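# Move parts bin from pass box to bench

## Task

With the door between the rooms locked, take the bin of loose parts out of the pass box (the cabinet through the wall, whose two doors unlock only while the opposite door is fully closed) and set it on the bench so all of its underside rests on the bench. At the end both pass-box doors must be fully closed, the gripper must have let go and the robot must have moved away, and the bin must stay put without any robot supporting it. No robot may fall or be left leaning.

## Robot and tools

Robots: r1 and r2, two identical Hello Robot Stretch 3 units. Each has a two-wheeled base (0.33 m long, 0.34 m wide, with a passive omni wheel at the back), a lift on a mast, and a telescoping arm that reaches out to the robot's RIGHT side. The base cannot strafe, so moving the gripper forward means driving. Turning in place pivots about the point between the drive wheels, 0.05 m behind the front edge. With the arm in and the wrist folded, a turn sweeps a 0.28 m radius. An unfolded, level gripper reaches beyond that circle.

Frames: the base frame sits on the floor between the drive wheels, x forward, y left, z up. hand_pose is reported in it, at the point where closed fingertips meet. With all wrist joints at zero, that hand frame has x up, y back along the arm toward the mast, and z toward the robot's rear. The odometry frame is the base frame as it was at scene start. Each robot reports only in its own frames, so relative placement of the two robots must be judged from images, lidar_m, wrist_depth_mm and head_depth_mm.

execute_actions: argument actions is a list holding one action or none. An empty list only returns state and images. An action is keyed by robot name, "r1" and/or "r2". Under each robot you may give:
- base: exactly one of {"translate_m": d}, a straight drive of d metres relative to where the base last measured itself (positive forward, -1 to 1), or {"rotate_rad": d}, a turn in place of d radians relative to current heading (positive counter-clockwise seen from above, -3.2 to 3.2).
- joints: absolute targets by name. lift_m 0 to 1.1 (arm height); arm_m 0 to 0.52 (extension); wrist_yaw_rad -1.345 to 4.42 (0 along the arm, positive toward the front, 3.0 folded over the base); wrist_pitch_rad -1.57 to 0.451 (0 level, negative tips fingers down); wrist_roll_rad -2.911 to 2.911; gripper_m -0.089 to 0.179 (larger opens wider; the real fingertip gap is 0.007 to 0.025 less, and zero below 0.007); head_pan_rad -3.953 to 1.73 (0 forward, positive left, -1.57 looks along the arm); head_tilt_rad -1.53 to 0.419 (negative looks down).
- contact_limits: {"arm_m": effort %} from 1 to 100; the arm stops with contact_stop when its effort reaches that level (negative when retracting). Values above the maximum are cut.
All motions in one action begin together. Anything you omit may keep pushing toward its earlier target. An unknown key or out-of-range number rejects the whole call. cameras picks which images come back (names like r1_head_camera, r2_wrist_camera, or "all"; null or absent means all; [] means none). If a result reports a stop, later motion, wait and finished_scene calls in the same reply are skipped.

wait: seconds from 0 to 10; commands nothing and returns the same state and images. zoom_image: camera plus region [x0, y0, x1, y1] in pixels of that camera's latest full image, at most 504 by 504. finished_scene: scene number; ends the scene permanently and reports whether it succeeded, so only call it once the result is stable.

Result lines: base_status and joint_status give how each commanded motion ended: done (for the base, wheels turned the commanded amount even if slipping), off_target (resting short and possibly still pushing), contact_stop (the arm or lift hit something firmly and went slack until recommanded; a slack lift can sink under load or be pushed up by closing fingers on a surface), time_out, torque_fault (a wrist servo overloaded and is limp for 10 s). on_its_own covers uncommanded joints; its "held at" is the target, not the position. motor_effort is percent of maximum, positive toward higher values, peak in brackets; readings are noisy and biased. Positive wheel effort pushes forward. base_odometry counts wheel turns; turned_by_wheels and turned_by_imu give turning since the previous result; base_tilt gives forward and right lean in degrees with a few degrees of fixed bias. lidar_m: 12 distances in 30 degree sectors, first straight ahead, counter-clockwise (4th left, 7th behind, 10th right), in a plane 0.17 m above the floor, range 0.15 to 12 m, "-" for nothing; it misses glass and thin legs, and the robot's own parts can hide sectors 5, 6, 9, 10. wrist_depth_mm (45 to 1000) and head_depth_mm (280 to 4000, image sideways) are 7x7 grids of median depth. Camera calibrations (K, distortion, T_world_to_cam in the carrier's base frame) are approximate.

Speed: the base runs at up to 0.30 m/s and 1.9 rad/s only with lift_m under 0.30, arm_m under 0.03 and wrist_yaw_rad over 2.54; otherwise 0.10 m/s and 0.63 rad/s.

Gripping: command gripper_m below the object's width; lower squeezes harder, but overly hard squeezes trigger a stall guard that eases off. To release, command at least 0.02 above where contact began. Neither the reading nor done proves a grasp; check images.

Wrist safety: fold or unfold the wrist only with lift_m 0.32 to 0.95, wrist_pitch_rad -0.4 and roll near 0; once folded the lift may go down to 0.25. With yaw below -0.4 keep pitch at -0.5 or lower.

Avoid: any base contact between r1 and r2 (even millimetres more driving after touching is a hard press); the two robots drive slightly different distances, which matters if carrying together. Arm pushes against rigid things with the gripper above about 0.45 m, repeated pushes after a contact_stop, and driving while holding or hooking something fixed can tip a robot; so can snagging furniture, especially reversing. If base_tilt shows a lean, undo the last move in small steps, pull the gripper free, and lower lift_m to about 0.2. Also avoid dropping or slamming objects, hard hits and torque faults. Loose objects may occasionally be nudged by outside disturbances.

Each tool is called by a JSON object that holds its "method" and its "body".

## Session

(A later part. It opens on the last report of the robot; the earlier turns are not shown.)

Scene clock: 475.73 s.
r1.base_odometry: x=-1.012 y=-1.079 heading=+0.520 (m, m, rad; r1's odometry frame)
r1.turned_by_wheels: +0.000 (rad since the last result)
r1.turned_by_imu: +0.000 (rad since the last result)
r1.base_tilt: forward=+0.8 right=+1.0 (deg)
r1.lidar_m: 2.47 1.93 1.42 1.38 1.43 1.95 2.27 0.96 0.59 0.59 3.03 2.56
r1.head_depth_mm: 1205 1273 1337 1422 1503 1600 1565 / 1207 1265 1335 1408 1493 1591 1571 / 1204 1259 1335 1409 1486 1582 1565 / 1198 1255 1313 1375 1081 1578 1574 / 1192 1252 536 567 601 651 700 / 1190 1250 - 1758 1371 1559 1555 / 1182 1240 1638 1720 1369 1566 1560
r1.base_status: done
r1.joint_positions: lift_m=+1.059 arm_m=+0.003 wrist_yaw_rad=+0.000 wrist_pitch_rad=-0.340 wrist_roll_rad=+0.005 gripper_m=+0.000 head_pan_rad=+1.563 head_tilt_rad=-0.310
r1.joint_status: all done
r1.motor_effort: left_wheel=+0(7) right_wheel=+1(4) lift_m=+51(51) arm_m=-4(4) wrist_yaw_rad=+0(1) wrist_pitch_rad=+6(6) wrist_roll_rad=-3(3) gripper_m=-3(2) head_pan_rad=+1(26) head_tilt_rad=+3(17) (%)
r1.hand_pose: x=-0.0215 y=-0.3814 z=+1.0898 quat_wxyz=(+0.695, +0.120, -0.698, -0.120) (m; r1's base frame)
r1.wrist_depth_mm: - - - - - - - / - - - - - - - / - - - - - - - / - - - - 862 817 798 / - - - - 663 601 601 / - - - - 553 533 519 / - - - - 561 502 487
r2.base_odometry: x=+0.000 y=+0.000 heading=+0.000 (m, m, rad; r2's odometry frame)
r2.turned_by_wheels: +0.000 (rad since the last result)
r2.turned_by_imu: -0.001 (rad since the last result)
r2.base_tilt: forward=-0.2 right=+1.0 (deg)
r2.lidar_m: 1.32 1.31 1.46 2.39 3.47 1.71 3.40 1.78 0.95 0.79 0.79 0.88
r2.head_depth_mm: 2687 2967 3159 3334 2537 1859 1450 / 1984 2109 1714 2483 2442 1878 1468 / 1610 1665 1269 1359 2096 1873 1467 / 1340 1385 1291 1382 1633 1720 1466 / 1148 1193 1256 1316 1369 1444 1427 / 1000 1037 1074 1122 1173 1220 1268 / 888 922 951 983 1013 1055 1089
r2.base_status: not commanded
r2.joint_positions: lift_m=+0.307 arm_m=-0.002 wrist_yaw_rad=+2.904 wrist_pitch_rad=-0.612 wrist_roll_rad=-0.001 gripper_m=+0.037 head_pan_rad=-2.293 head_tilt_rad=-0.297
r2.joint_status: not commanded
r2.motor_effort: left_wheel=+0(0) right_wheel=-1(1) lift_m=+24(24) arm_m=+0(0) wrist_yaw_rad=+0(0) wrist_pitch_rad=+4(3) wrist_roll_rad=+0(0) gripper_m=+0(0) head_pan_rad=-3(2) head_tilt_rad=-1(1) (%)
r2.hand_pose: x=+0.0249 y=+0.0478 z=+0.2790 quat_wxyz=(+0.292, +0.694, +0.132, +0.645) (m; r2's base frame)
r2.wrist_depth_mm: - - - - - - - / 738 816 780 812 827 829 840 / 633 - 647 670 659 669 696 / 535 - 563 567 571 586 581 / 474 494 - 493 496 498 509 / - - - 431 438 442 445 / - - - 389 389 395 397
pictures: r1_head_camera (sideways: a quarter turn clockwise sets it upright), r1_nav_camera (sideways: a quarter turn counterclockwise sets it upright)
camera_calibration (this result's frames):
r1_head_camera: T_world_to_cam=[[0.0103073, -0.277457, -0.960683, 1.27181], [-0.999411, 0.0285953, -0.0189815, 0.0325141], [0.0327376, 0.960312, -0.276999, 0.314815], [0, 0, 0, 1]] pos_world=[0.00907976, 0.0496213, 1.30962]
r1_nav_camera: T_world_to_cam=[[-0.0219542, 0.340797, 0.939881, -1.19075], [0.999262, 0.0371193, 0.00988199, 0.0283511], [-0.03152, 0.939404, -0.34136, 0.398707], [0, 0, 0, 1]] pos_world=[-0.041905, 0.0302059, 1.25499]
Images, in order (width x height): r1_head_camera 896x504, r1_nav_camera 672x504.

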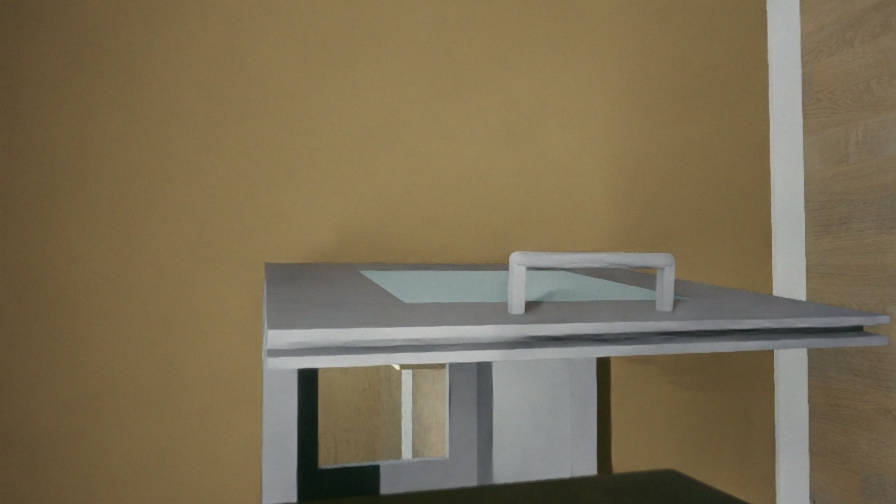

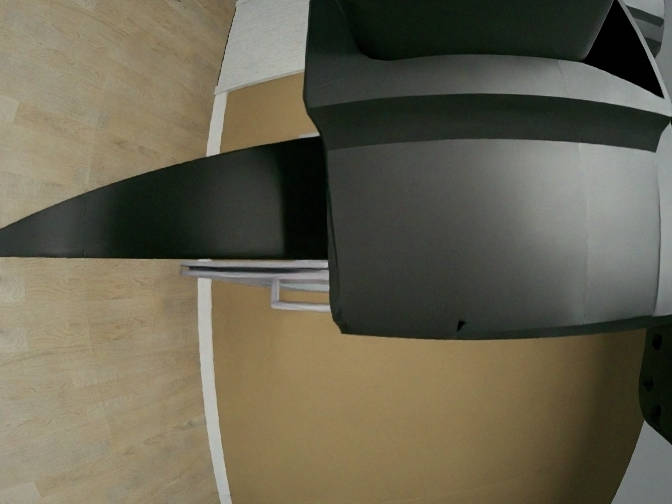

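{"method": "execute_actions", "body": {"actions": [{"r1":{"base":{"translate_m":0.45},"joints":{"lift_m":0.84}}}], "cameras": []}}

{"method": "execute_actions", "body": {"actions": [{"r1":{"base":{"rotate_rad":1.57}}}], "cameras": []}}

{"method": "execute_actions", "body": {"actions": [{"r1":{"base":{"translate_m":0.35}}}], "cameras": []}}

{"method": "execute_actions", "body": {"actions": [{"r1":{"base":{"rotate_rad":1.57},"joints":{"head_pan_rad":-1.0,"head_tilt_rad":-0.5}}}], "cameras": ["r1_head_camera","r1_nav_camera"]}}

Scene clock: 493.03 s.
r1.base_odometry: x=-0.622 y=-0.856 heading=+0.520 (m, m, rad; r1's odometry frame)
r1.turned_by_wheels: +0.000 (rad since the last result)
r1.turned_by_imu: +0.000 (rad since the last result)
r1.base_tilt: forward=+0.8 right=+0.9 (deg)
r1.lidar_m: 2.02 1.92 1.42 1.37 1.43 1.97 2.73 0.82 0.84 2.93 2.83 2.09
r1.head_depth_mm: 1206 1264 1335 1409 1496 1590 1580 / 1199 1266 1335 1407 1488 1581 1563 / 1196 1258 1323 1404 1481 1579 1570 / 1194 1249 1313 1393 1478 1566 1560 / 1188 1246 1315 1389 1469 1570 1561 / 1183 1238 1311 1385 1467 1555 1566 / 1180 1238 1302 1367 1457 1557 1560
r1.base_status: done
r1.joint_positions: lift_m=+0.841 arm_m=+0.003 wrist_yaw_rad=+0.000 wrist_pitch_rad=-0.339 wrist_roll_rad=+0.005 gripper_m=+0.000 head_pan_rad=+1.563 head_tilt_rad=-0.310
r1.joint_status: all done
r1.motor_effort: left_wheel=+0(5) right_wheel=+1(4) lift_m=+15(43) arm_m=-4(4) wrist_yaw_rad=+0(0) wrist_pitch_rad=+6(6) wrist_roll_rad=-3(3) gripper_m=-3(2) head_pan_rad=+2(1) head_tilt_rad=+4(3) (%)
r1.hand_pose: x=-0.0215 y=-0.3814 z=+0.8714 quat_wxyz=(+0.695, +0.119, -0.698, -0.120) (m; r1's base frame)
r1.wrist_depth_mm: - - - - - - - / - - - - - - 785 / - - - - - - 740 / - - - - - - - / - - - - - - - / - - - - - - - / - - - - - - -
r2.base_odometry: x=+0.000 y=+0.000 heading=+0.000 (m, m, rad; r2's odometry frame)
r2.turned_by_wheels: +0.000 (rad since the last result)
r2.turned_by_imu: -0.002 (rad since the last result)
r2.base_tilt: forward=+0.0 right=+0.9 (deg)
r2.lidar_m: 1.32 1.31 1.47 2.39 3.50 1.71 3.39 1.79 0.95 0.79 0.79 0.88
r2.head_depth_mm: 2675 2977 3197 3359 2539 1855 1449 / 2023 2108 1701 2470 2467 1864 1471 / 1613 1670 1270 1358 2106 1863 1471 / 1349 1395 1291 1376 1637 1713 1467 / 1141 1199 1244 1306 1370 1435 1432 / 999 1039 1076 1119 1173 1210 1283 / 890 922 952 984 1023 1053 1095
r2.base_status: not commanded
r2.joint_positions: lift_m=+0.307 arm_m=-0.002 wrist_yaw_rad=+2.904 wrist_pitch_rad=-0.612 wrist_roll_rad=-0.001 gripper_m=+0.037 head_pan_rad=-2.293 head_tilt_rad=-0.297
r2.joint_status: not commanded
r2.motor_effort: left_wheel=+0(0) right_wheel=-1(1) lift_m=+24(24) arm_m=+0(1) wrist_yaw_rad=+0(0) wrist_pitch_rad=+3(3) wrist_roll_rad=+0(1) gripper_m=+0(0) head_pan_rad=-2(2) head_tilt_rad=-1(1) (%)
r2.hand_pose: x=+0.0249 y=+0.0478 z=+0.2790 quat_wxyz=(+0.292, +0.694, +0.132, +0.645) (m; r2's base frame)
r2.wrist_depth_mm: - - - - - - - / 744 816 784 809 807 824 827 / 619 - 652 665 667 674 679 / 550 - 565 562 572 572 585 / 474 501 - 494 498 498 503 / - - - 422 442 442 444 / - - - 387 392 394 397
pictures: none
No camera images: the call's "cameras" was empty. Leave "cameras" out to get every camera's image.

Scene clock: 496.50 s.
r1.base_odometry: x=-0.622 y=-0.856 heading=+2.090 (m, m, rad; r1's odometry frame)
r1.turned_by_wheels: +1.570 (rad since the last result)
r1.turned_by_imu: +1.588 (rad since the last result)
r1.base_tilt: forward=+0.8 right=+0.9 (deg)
r1.lidar_m: 1.37 1.42 1.96 2.72 0.82 0.83 2.93 2.85 2.10 2.02 1.93 1.42
r1.head_depth_mm: 2441 2602 2724 2869 2895 2025 1569 / 2435 2573 2717 2865 2880 2032 1567 / 2460 2549 2684 2842 2879 2039 1562 / 2412 2557 2682 2810 2879 2029 1564 / 2400 2544 2660 2808 2869 2017 1568 / 2410 2526 2662 2816 2892 2029 1572 / 2384 2518 2649 2808 2823 2015 1554
r1.base_status: done
r1.joint_positions: lift_m=+0.841 arm_m=+0.003 wrist_yaw_rad=+0.000 wrist_pitch_rad=-0.339 wrist_roll_rad=+0.005 gripper_m=+0.000 head_pan_rad=+1.563 head_tilt_rad=-0.310
r1.joint_status: not commanded
r1.motor_effort: left_wheel=-2(6) right_wheel=+3(6) lift_m=+15(14) arm_m=-4(4) wrist_yaw_rad=+0(1) wrist_pitch_rad=+6(6) wrist_roll_rad=-3(3) gripper_m=-3(2) head_pan_rad=+1(2) head_tilt_rad=+3(3) (%)
r1.hand_pose: x=-0.0215 y=-0.3814 z=+0.8714 quat_wxyz=(+0.695, +0.119, -0.698, -0.120) (m; r1's base frame)
r1.wrist_depth_mm: - - - - - - - / - - - - - - - / - - - - - - - / - - - - - - - / - - - - - - - / - - - - - - - / - - - - - - -
r2.base_odometry: x=+0.000 y=+0.000 heading=+0.000 (m, m, rad; r2's odometry frame)
r2.turned_by_wheels: +0.000 (rad since the last result)
r2.turned_by_imu: -0.001 (rad since the last result)
r2.base_tilt: forward=-0.1 right=+1.1 (deg)
r2.lidar_m: 1.32 1.31 1.47 2.38 3.49 1.71 3.40 1.78 0.95 0.79 0.79 0.88
r2.head_depth_mm: 2670 3033 3147 3421 2531 1854 1452 / 2015 2104 1703 2505 2459 1870 1457 / 1628 1661 1261 1362 2102 1881 1471 / 1337 1394 1286 1382 1643 1707 1474 / 1148 1204 1245 1309 1375 1440 1427 / 1002 1038 1085 1116 1165 1222 1278 / 887 919 944 980 1020 1053 1097
r2.base_status: not commanded
r2.joint_positions: lift_m=+0.307 arm_m=-0.002 wrist_yaw_rad=+2.904 wrist_pitch_rad=-0.612 wrist_roll_rad=-0.001 gripper_m=+0.037 head_pan_rad=-2.293 head_tilt_rad=-0.297
r2.joint_status: not commanded
r2.motor_effort: left_wheel=+0(0) right_wheel=+0(1) lift_m=+24(24) arm_m=+1(1) wrist_yaw_rad=+1(0) wrist_pitch_rad=+3(3) wrist_roll_rad=+0(1) gripper_m=+0(0) head_pan_rad=-3(2) head_tilt_rad=-1(1) (%)
r2.hand_pose: x=+0.0249 y=+0.0478 z=+0.2790 quat_wxyz=(+0.292, +0.694, +0.132, +0.645) (m; r2's base frame)
r2.wrist_depth_mm: - - - - - - - / 738 805 807 801 797 826 803 / 630 - 656 670 665 669 691 / 533 - 558 564 568 574 573 / 477 496 - 490 491 503 505 / - - - 426 442 437 450 / - - - 387 392 395 402
pictures: none
No camera images: the call's "cameras" was empty. Leave "cameras" out to get every camera's image.

Scene clock: 501.37 s.
r1.base_odometry: x=-0.795 y=-0.552 heading=+2.089 (m, m, rad; r1's odometry frame)
r1.turned_by_wheels: +0.000 (rad since the last result)
r1.turned_by_imu: +0.000 (rad since the last result)
r1.base_tilt: forward=+0.8 right=+0.9 (deg)
r1.lidar_m: 1.02 1.06 1.46 2.71 1.53 1.09 2.41 2.85 2.10 2.03 1.44 1.06
r1.head_depth_mm: 2430 2533 2667 2755 2586 545 561 / 2437 2548 2705 2848 2863 2021 1572 / 2427 2536 2702 2857 2879 2026 1577 / 2411 2571 2702 2836 2865 2035 1569 / 2418 2553 2671 2811 2858 2029 1568 / 2417 2530 2674 2806 2855 2015 1565 / 2390 2508 2660 2781 2848 2004 1561
r1.base_status: done
r1.joint_positions: lift_m=+0.841 arm_m=+0.003 wrist_yaw_rad=+0.000 wrist_pitch_rad=-0.339 wrist_roll_rad=+0.005 gripper_m=+0.000 head_pan_rad=+1.563 head_tilt_rad=-0.310
r1.joint_status: not commanded
r1.motor_effort: left_wheel=-1(2) right_wheel=+2(5) lift_m=+15(15) arm_m=-4(4) wrist_yaw_rad=+1(0) wrist_pitch_rad=+6(5) wrist_roll_rad=-3(2) gripper_m=-3(3) head_pan_rad=+2(1) head_tilt_rad=+3(4) (%)
r1.hand_pose: x=-0.0215 y=-0.3814 z=+0.8714 quat_wxyz=(+0.695, +0.119, -0.698, -0.120) (m; r1's base frame)
r1.wrist_depth_mm: - - - - - - - / - - - - - - - / - - - - - - - / - - - - - - - / - - - - - - - / - - - - - - - / - - - - - - -
r2.base_odometry: x=+0.000 y=+0.000 heading=+0.000 (m, m, rad; r2's odometry frame)
r2.turned_by_wheels: +0.000 (rad since the last result)
r2.turned_by_imu: -0.001 (rad since the last result)
r2.base_tilt: forward=-0.1 right=+1.1 (deg)
r2.lidar_m: 1.32 1.31 1.47 2.39 3.49 1.71 3.40 1.78 0.95 0.79 0.79 0.88
r2.head_depth_mm: 2671 2959 3192 3389 2538 1854 1453 / 1986 2119 1706 2468 2490 1839 1468 / 1608 1671 1263 1353 2102 1892 1460 / 1341 1398 1282 1372 1632 1729 1474 / 1147 1191 1251 1312 1376 1434 1426 / 1005 1035 1089 1121 1171 1217 1275 / 886 918 950 980 1021 1056 1094
r2.base_status: not commanded
r2.joint_positions: lift_m=+0.307 arm_m=-0.002 wrist_yaw_rad=+2.904 wrist_pitch_rad=-0.612 wrist_roll_rad=-0.001 gripper_m=+0.037 head_pan_rad=-2.293 head_tilt_rad=-0.297
r2.joint_status: not commanded
r2.motor_effort: left_wheel=+0(0) right_wheel=+0(1) lift_m=+24(24) arm_m=+0(1) wrist_yaw_rad=+0(0) wrist_pitch_rad=+4(4) wrist_roll_rad=+0(1) gripper_m=+0(0) head_pan_rad=-2(2) head_tilt_rad=-1(1) (%)
r2.hand_pose: x=+0.0249 y=+0.0478 z=+0.2790 quat_wxyz=(+0.292, +0.694, +0.132, +0.645) (m; r2's base frame)
r2.wrist_depth_mm: - - - - - - - / 736 779 805 815 795 830 855 / 638 - 648 652 670 669 692 / 549 - 554 574 564 578 586 / 477 495 - 494 487 503 508 / - - - 429 435 434 440 / - - - 389 392 396 400
pictures: none
No camera images: the call's "cameras" was empty. Leave "cameras" out to get every camera's image.

Scene clock: 504.97 s.
r1.base_odometry: x=-0.795 y=-0.552 heading=-2.624 (m, m, rad; r1's odometry frame)
r1.turned_by_wheels: +1.570 (rad since the last result)
r1.turned_by_imu: +1.588 (rad since the last result)
r1.base_tilt: forward=+0.8 right=+0.9 (deg)
r1.lidar_m: 2.72 1.52 1.09 2.42 2.86 2.10 2.02 1.45 1.06 1.02 1.06 1.46
r1.head_depth_mm: 856 913 981 1056 1145 1251 1315 / 899 962 1038 1125 1226 1339 1352 / 945 906 1012 1142 1314 1465 1339 / 1003 719 798 881 1011 1545 1347 / 1058 634 1600 1243 845 1605 1349 / 1122 566 1396 1383 1595 1488 1340 / 1200 510 1230 1367 1834 676 1333
r1.base_status: done
r1.joint_positions: lift_m=+0.841 arm_m=+0.003 wrist_yaw_rad=+0.000 wrist_pitch_rad=-0.339 wrist_roll_rad=+0.005 gripper_m=+0.000 head_pan_rad=-0.993 head_tilt_rad=-0.494
r1.joint_status: all done
r1.motor_effort: left_wheel=-2(6) right_wheel=+3(5) lift_m=+14(14) arm_m=-4(3) wrist_yaw_rad=+0(0) wrist_pitch_rad=+6(6) wrist_roll_rad=-3(3) gripper_m=-3(3) head_pan_rad=-2(33) head_tilt_rad=-3(11) (%)
r1.hand_pose: x=-0.0215 y=-0.3814 z=+0.8714 quat_wxyz=(+0.695, +0.119, -0.698, -0.120) (m; r1's base frame)
r1.wrist_depth_mm: 575 717 724 706 718 714 715 / 537 743 769 786 755 774 761 / 537 825 868 840 846 847 836 / 544 922 926 940 928 937 936 / - - - 988 - - - / - - - - - - - / - - - - - - -
r2.base_odometry: x=+0.000 y=+0.000 heading=+0.000 (m, m, rad; r2's odometry frame)
r2.turned_by_wheels: +0.000 (rad since the last result)
r2.turned_by_imu: -0.001 (rad since the last result)
r2.base_tilt: forward=+0.0 right=+1.0 (deg)
r2.lidar_m: 1.31 1.31 1.47 2.39 3.48 1.71 3.41 1.78 0.95 0.79 0.79 0.88
r2.head_depth_mm: 2663 2949 3200 3416 2546 1851 1457 / 2014 2107 1721 2477 2436 1853 1471 / 1612 1664 1261 1364 2111 1876 1463 / 1352 1397 1283 1391 1644 1710 1465 / 1152 1195 1250 1297 1366 1442 1427 / 1006 1039 1079 1123 1173 1218 1276 / 890 916 944 982 1018 1058 1099
r2.base_status: not commanded
r2.joint_positions: lift_m=+0.307 arm_m=-0.002 wrist_yaw_rad=+2.904 wrist_pitch_rad=-0.612 wrist_roll_rad=-0.001 gripper_m=+0.037 head_pan_rad=-2.293 head_tilt_rad=-0.297
r2.joint_status: not commanded
r2.motor_effort: left_wheel=+0(0) right_wheel=-1(1) lift_m=+24(24) arm_m=+1(1) wrist_yaw_rad=+0(0) wrist_pitch_rad=+4(4) wrist_roll_rad=+0(0) gripper_m=+0(0) head_pan_rad=-2(2) head_tilt_rad=-1(1) (%)
r2.hand_pose: x=+0.0249 y=+0.0478 z=+0.2790 quat_wxyz=(+0.292, +0.694, +0.132, +0.645) (m; r2's base frame)
r2.wrist_depth_mm: - - - - - - - / 721 797 794 823 797 825 829 / 641 - 650 654 662 689 691 / 542 - 556 564 558 580 573 / 478 493 - 489 502 493 509 / - - - 431 442 441 444 / - - - 389 393 397 402
pictures: r1_head_camera (sideways: a quarter turn clockwise sets it upright), r1_nav_camera (sideways: a quarter turn counterclockwise sets it upright)
camera_calibration (this result's frames):
r1_head_camera: T_world_to_cam=[[-0.255511, 0.368863, -0.893675, 1.18597], [0.846454, 0.53199, -0.0224322, 0.0257418], [0.467151, -0.762186, -0.448154, 0.534904], [0, 0, 0, 1]] pos_world=[0.031358, -0.043458, 1.30017]
r1_nav_camera: T_world_to_cam=[[0.297575, -0.411114, 0.861647, -1.09063], [-0.81151, -0.584337, 0.0014574, 0.0503661], [0.502893, -0.699668, -0.507507, 0.611649], [0, 0, 0, 1]] pos_world=[0.0578237, 0.0090076, 1.25008]
Images, in order (width x height): r1_head_camera 896x504, r1_nav_camera 672x504.

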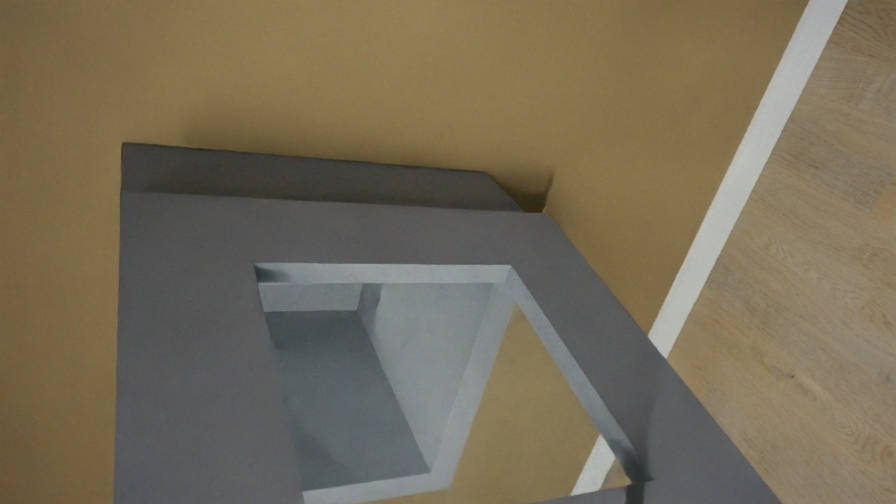

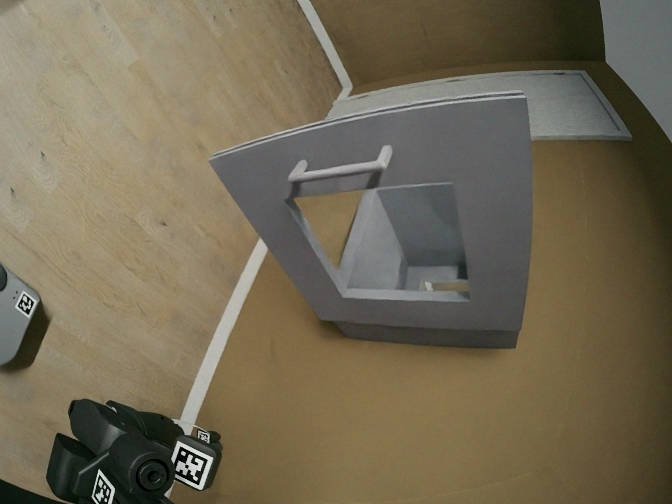

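{"method": "execute_actions", "body": {"actions": [{"r1":{"base":{"translate_m":0.45},"joints":{"arm_m":0.13}}}], "cameras": ["r1_nav_camera"]}}

Scene clock: 515.47 s.
r1.base_odometry: x=-1.186 y=-0.774 heading=-2.624 (m, m, rad; r1's odometry frame)
r1.turned_by_wheels: +0.000 (rad since the last result)
r1.turned_by_imu: +0.000 (rad since the last result)
r1.base_tilt: forward=+0.8 right=+0.9 (deg)
r1.lidar_m: 2.28 2.36 1.20 0.93 3.37 2.56 2.47 1.45 1.06 1.03 1.06 1.46
r1.head_depth_mm: 852 - - - 305 352 500 / 896 - - - - 296 337 / 949 1077 1212 1243 1333 1470 300 / 1006 922 1034 1115 1430 1544 1346 / 1065 1140 995 1380 1565 1638 1344 / 1136 1239 1373 1520 1713 1636 1342 / 1205 1314 1461 1650 1875 1627 1333
r1.base_status: done
r1.joint_positions: lift_m=+0.841 arm_m=+0.130 wrist_yaw_rad=+0.001 wrist_pitch_rad=-0.339 wrist_roll_rad=+0.004 gripper_m=+0.000 head_pan_rad=-0.993 head_tilt_rad=-0.494
r1.joint_status: all done
r1.motor_effort: left_wheel=-1(6) right_wheel=+3(13) lift_m=+15(15) arm_m=+3(4) wrist_yaw_rad=-1(3) wrist_pitch_rad=+6(6) wrist_roll_rad=-2(3) gripper_m=-3(3) head_pan_rad=-2(2) head_tilt_rad=-3(2) (%)
r1.hand_pose: x=-0.0212 y=-0.5083 z=+0.8714 quat_wxyz=(+0.696, +0.120, -0.698, -0.120) (m; r1's base frame)
r1.wrist_depth_mm: 706 948 - 331 608 604 587 / 696 923 953 351 646 651 645 / 631 646 631 456 701 699 705 / 538 524 516 390 764 774 776 / 875 872 820 308 893 872 877 / 960 969 208 - 972 983 983 / - - 185 - - - -
r2.base_odometry: x=+0.000 y=+0.000 heading=+0.000 (m, m, rad; r2's odometry frame)
r2.turned_by_wheels: +0.000 (rad since the last result)
r2.turned_by_imu: -0.003 (rad since the last result)
r2.base_tilt: forward=-0.2 right=+1.1 (deg)
r2.lidar_m: 1.31 1.31 1.47 2.39 3.49 1.70 3.41 1.78 0.95 0.79 0.79 0.88
r2.head_depth_mm: 2637 2915 3159 3398 2545 1845 1449 / 2010 2098 1707 2491 2436 1859 1463 / 1619 1664 1269 1354 2107 1872 1463 / 1342 1393 1286 1375 1624 1726 1476 / 1143 1204 1243 1305 1374 1445 1426 / 1001 1041 1078 1120 1164 1220 1273 / 890 919 949 981 1015 1055 1097
r2.base_status: not commanded
r2.joint_positions: lift_m=+0.307 arm_m=-0.002 wrist_yaw_rad=+2.904 wrist_pitch_rad=-0.612 wrist_roll_rad=-0.001 gripper_m=+0.037 head_pan_rad=-2.293 head_tilt_rad=-0.297
r2.joint_status: not commanded
r2.motor_effort: left_wheel=+0(0) right_wheel=-1(0) lift_m=+24(24) arm_m=+0(0) wrist_yaw_rad=+0(0) wrist_pitch_rad=+3(3) wrist_roll_rad=+1(0) gripper_m=+0(0) head_pan_rad=-2(2) head_tilt_rad=-1(1) (%)
r2.hand_pose: x=+0.0249 y=+0.0478 z=+0.2790 quat_wxyz=(+0.292, +0.694, +0.132, +0.645) (m; r2's base frame)
r2.wrist_depth_mm: - - - - - - - / 732 790 787 785 827 828 833 / 626 - 645 656 676 683 693 / 541 - 554 555 577 569 590 / 470 488 - 497 501 494 507 / - - - 428 442 446 447 / - - - 387 393 396 402
pictures: r1_nav_camera (sideways: a quarter turn counterclockwise sets it upright)
camera_calibration (this result's frames):
r1_nav_camera: T_world_to_cam=[[0.297828, -0.411612, 0.861321, -1.09021], [-0.811578, -0.584242, 0.00142778, 0.0504051], [0.502632, -0.699455, -0.508059, 0.612369], [0, 0, 0, 1]] pos_world=[0.0578066, 0.00902936, 1.25007]
Images, in order (width x height): r1_nav_camera 672x504.

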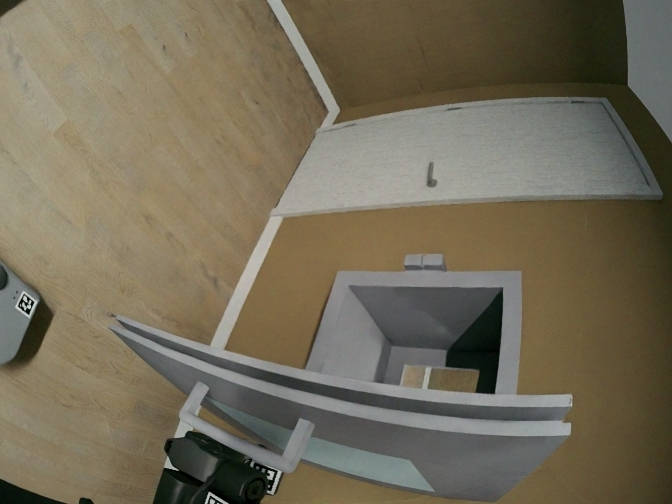

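Contact started. Continue.

{"method": "execute_actions", "body": {"actions": [{"r1":{"base":{"translate_m":0.2},"joints":{"head_pan_rad":-1.57}}}], "cameras": ["r1_nav_camera"]}}

{"method": "execute_actions", "body": {"actions": [{"r1":{"base":{"translate_m":0.15},"joints":{"arm_m":0.22},"contact_limits":{"arm_m":20}}}], "cameras": ["r1_nav_camera"]}}

Scene clock: 522.63 s.
r1.base_odometry: x=-1.360 y=-0.873 heading=-2.624 (m, m, rad; r1's odometry frame)
r1.turned_by_wheels: +0.000 (rad since the last result)
r1.turned_by_imu: +0.000 (rad since the last result)
r1.base_tilt: forward=+0.8 right=+0.9 (deg)
r1.lidar_m: 2.08 2.16 1.09 0.92 3.40 2.77 2.66 1.45 1.06 1.03 1.07 1.44
r1.head_depth_mm: 860 919 1012 1116 1244 1331 - / 854 625 706 812 1215 - - / 855 534 952 1099 804 - - / 843 466 1380 1243 967 - - / 839 414 459 1235 1010 627 1275 / 843 372 400 436 469 504 566 / 838 338 361 386 406 450 491
r1.base_status: done
r1.joint_positions: lift_m=+0.841 arm_m=+0.130 wrist_yaw_rad=-0.002 wrist_pitch_rad=-0.339 wrist_roll_rad=+0.004 gripper_m=+0.000 head_pan_rad=-1.563 head_tilt_rad=-0.494
r1.joint_status: all done
r1.motor_effort: left_wheel=-1(8) right_wheel=+2(12) lift_m=+15(15) arm_m=+3(3) wrist_yaw_rad=+2(16) wrist_pitch_rad=+6(6) wrist_roll_rad=-2(2) gripper_m=-2(3) head_pan_rad=-2(24) head_tilt_rad=-2(2) (%)
r1.hand_pose: x=-0.0219 y=-0.5083 z=+0.8714 quat_wxyz=(+0.696, +0.119, -0.698, -0.121) (m; r1's base frame)
r1.wrist_depth_mm: 457 673 959 - 457 578 602 / 462 666 936 929 469 637 640 / 491 602 627 606 368 714 703 / 760 530 524 507 343 773 769 / 871 853 847 269 405 867 850 / 977 991 200 - 963 945 972 / - 169 198 284 - - -
r2.base_odometry: x=+0.000 y=+0.000 heading=+0.000 (m, m, rad; r2's odometry frame)
r2.turned_by_wheels: +0.000 (rad since the last result)
r2.turned_by_imu: -0.002 (rad since the last result)
r2.base_tilt: forward=-0.2 right=+1.0 (deg)
r2.lidar_m: 1.32 1.31 1.47 2.39 3.47 1.70 3.40 1.79 0.95 0.79 0.79 0.89
r2.head_depth_mm: 2718 2920 3228 3341 2547 1855 1458 / 1997 2118 1718 2480 2479 1864 1466 / 1612 1677 1269 1374 2112 1865 1460 / 1343 1389 1291 1392 1624 1718 1462 / 1149 1196 1249 1308 1369 1442 1432 / 1001 1040 1080 1122 1168 1217 1278 / 893 918 949 980 1014 1053 1104
r2.base_status: not commanded
r2.joint_positions: lift_m=+0.307 arm_m=-0.002 wrist_yaw_rad=+2.904 wrist_pitch_rad=-0.612 wrist_roll_rad=-0.001 gripper_m=+0.037 head_pan_rad=-2.293 head_tilt_rad=-0.297
r2.joint_status: not commanded
r2.motor_effort: left_wheel=+0(0) right_wheel=-1(1) lift_m=+24(24) arm_m=+1(1) wrist_yaw_rad=+0(0) wrist_pitch_rad=+4(4) wrist_roll_rad=+0(1) gripper_m=-1(0) head_pan_rad=-2(2) head_tilt_rad=-1(1) (%)
r2.hand_pose: x=+0.0249 y=+0.0478 z=+0.2790 quat_wxyz=(+0.292, +0.694, +0.132, +0.645) (m; r2's base frame)
r2.wrist_depth_mm: - - - - - - - / 728 781 795 790 810 815 853 / 644 - 659 669 669 673 684 / 550 - 559 567 566 591 593 / 475 496 - 487 499 501 504 / - - - 423 437 436 451 / - - - 386 388 392 399
pictures: r1_nav_camera (sideways: a quarter turn counterclockwise sets it upright)
camera_calibration (this result's frames):
r1_nav_camera: T_world_to_cam=[[0.0287364, -0.507248, 0.861321, -1.08857], [-0.998532, -0.0541441, 0.00142777, 0.0515455], [0.0459112, -0.860098, -0.508059, 0.615156], [0, 0, 0, 1]] pos_world=[0.0545089, -0.0202898, 1.25007]
Images, in order (width x height): r1_nav_camera 672x504.

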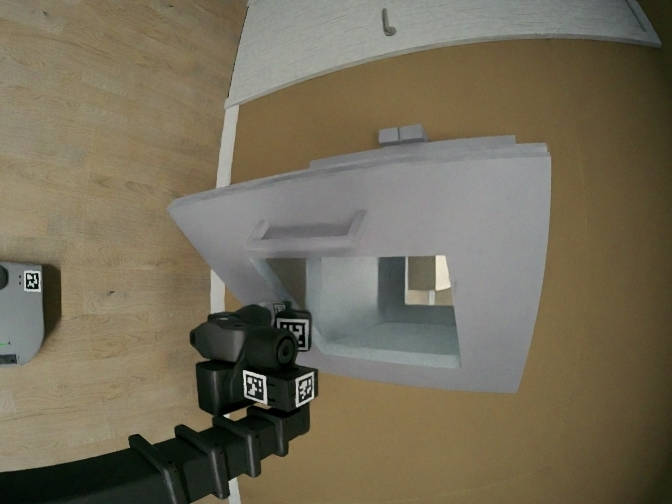

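Scene clock: 525.50 s.
r1.base_odometry: x=-1.490 y=-0.948 heading=-2.624 (m, m, rad; r1's odometry frame)
r1.turned_by_wheels: +0.000 (rad since the last result)
r1.turned_by_imu: +0.000 (rad since the last result)
r1.base_tilt: forward=+0.8 right=+0.9 (deg)
r1.lidar_m: 1.92 2.00 1.01 0.94 3.38 2.92 2.81 1.45 1.06 1.02 1.07 1.44
r1.head_depth_mm: 862 635 727 795 906 - - / 856 595 1224 1121 847 - 1333 / 854 560 1414 1252 - - 1346 / 844 529 3105 1245 970 - 1347 / 841 501 550 1107 688 733 1334 / 839 475 514 552 601 681 1342 / 839 452 488 534 615 1341 1333
r1.base_status: done
r1.joint_positions: lift_m=+0.841 arm_m=+0.220 wrist_yaw_rad=-0.002 wrist_pitch_rad=-0.340 wrist_roll_rad=+0.004 gripper_m=+0.000 head_pan_rad=-1.563 head_tilt_rad=-0.494
r1.joint_status: all done
r1.motor_effort: left_wheel=-1(3) right_wheel=+2(14) lift_m=+15(15) arm_m=+3(6) wrist_yaw_rad=+2(19) wrist_pitch_rad=+6(9) wrist_roll_rad=-2(2) gripper_m=-3(5) head_pan_rad=-3(2) head_tilt_rad=-2(2) (%)
r1.contact_limits: arm_m 20 (drawing in: default 25, maximum 41; extending or still: default 33, maximum 55)
r1.hand_pose: x=-0.0219 y=-0.5982 z=+0.8712 quat_wxyz=(+0.696, +0.119, -0.698, -0.121) (m; r1's base frame)
r1.wrist_depth_mm: 313 398 791 - 858 503 257 / 107 393 787 887 808 506 273 / 110 391 607 600 592 511 299 / 117 397 457 450 439 286 341 / 126 140 751 440 243 298 739 / 135 149 196 - 280 816 834 / 144 163 199 239 909 938 961
r2.base_odometry: x=+0.000 y=+0.000 heading=+0.000 (m, m, rad; r2's odometry frame)
r2.turned_by_wheels: +0.000 (rad since the last result)
r2.turned_by_imu: -0.001 (rad since the last result)
r2.base_tilt: forward=-0.1 right=+1.1 (deg)
r2.lidar_m: 1.32 1.31 1.47 2.38 3.47 1.70 3.41 1.78 0.95 0.79 0.79 0.88
r2.head_depth_mm: 2685 2977 3172 3350 2528 1856 1438 / 2007 2118 1704 2462 2461 1858 1474 / 1611 1685 1263 1373 2117 1882 1464 / 1351 1395 1279 1379 1629 1717 1469 / 1144 1197 1246 1301 1361 1446 1434 / 1006 1037 1083 1126 1166 1212 1276 / 888 920 949 980 1020 1053 1096
r2.base_status: not commanded
r2.joint_positions: lift_m=+0.307 arm_m=-0.002 wrist_yaw_rad=+2.904 wrist_pitch_rad=-0.612 wrist_roll_rad=-0.001 gripper_m=+0.037 head_pan_rad=-2.293 head_tilt_rad=-0.297
r2.joint_status: not commanded
r2.motor_effort: left_wheel=+0(1) right_wheel=-1(1) lift_m=+24(24) arm_m=+1(0) wrist_yaw_rad=+0(0) wrist_pitch_rad=+4(4) wrist_roll_rad=+0(0) gripper_m=+0(0) head_pan_rad=-2(2) head_tilt_rad=-1(1) (%)
r2.hand_pose: x=+0.0249 y=+0.0478 z=+0.2790 quat_wxyz=(+0.292, +0.694, +0.132, +0.645) (m; r2's base frame)
r2.wrist_depth_mm: - - - - - - - / 744 780 804 810 806 832 844 / 642 - 657 666 670 680 697 / 551 - 568 566 572 575 581 / 473 491 - 492 495 498 507 / - - - 423 441 445 454 / - - - 388 392 396 393
pictures: r1_nav_camera (sideways: a quarter turn counterclockwise sets it upright)
camera_calibration (this result's frames):
r1_nav_camera: T_world_to_cam=[[0.0286915, -0.507251, 0.861321, -1.08857], [-0.998537, -0.0540556, 0.00142776, 0.0515455], [0.045835, -0.860102, -0.508059, 0.615156], [0, 0, 0, 1]] pos_world=[0.0545071, -0.0202941, 1.25007]
Images, in order (width x height): r1_nav_camera 672x504.

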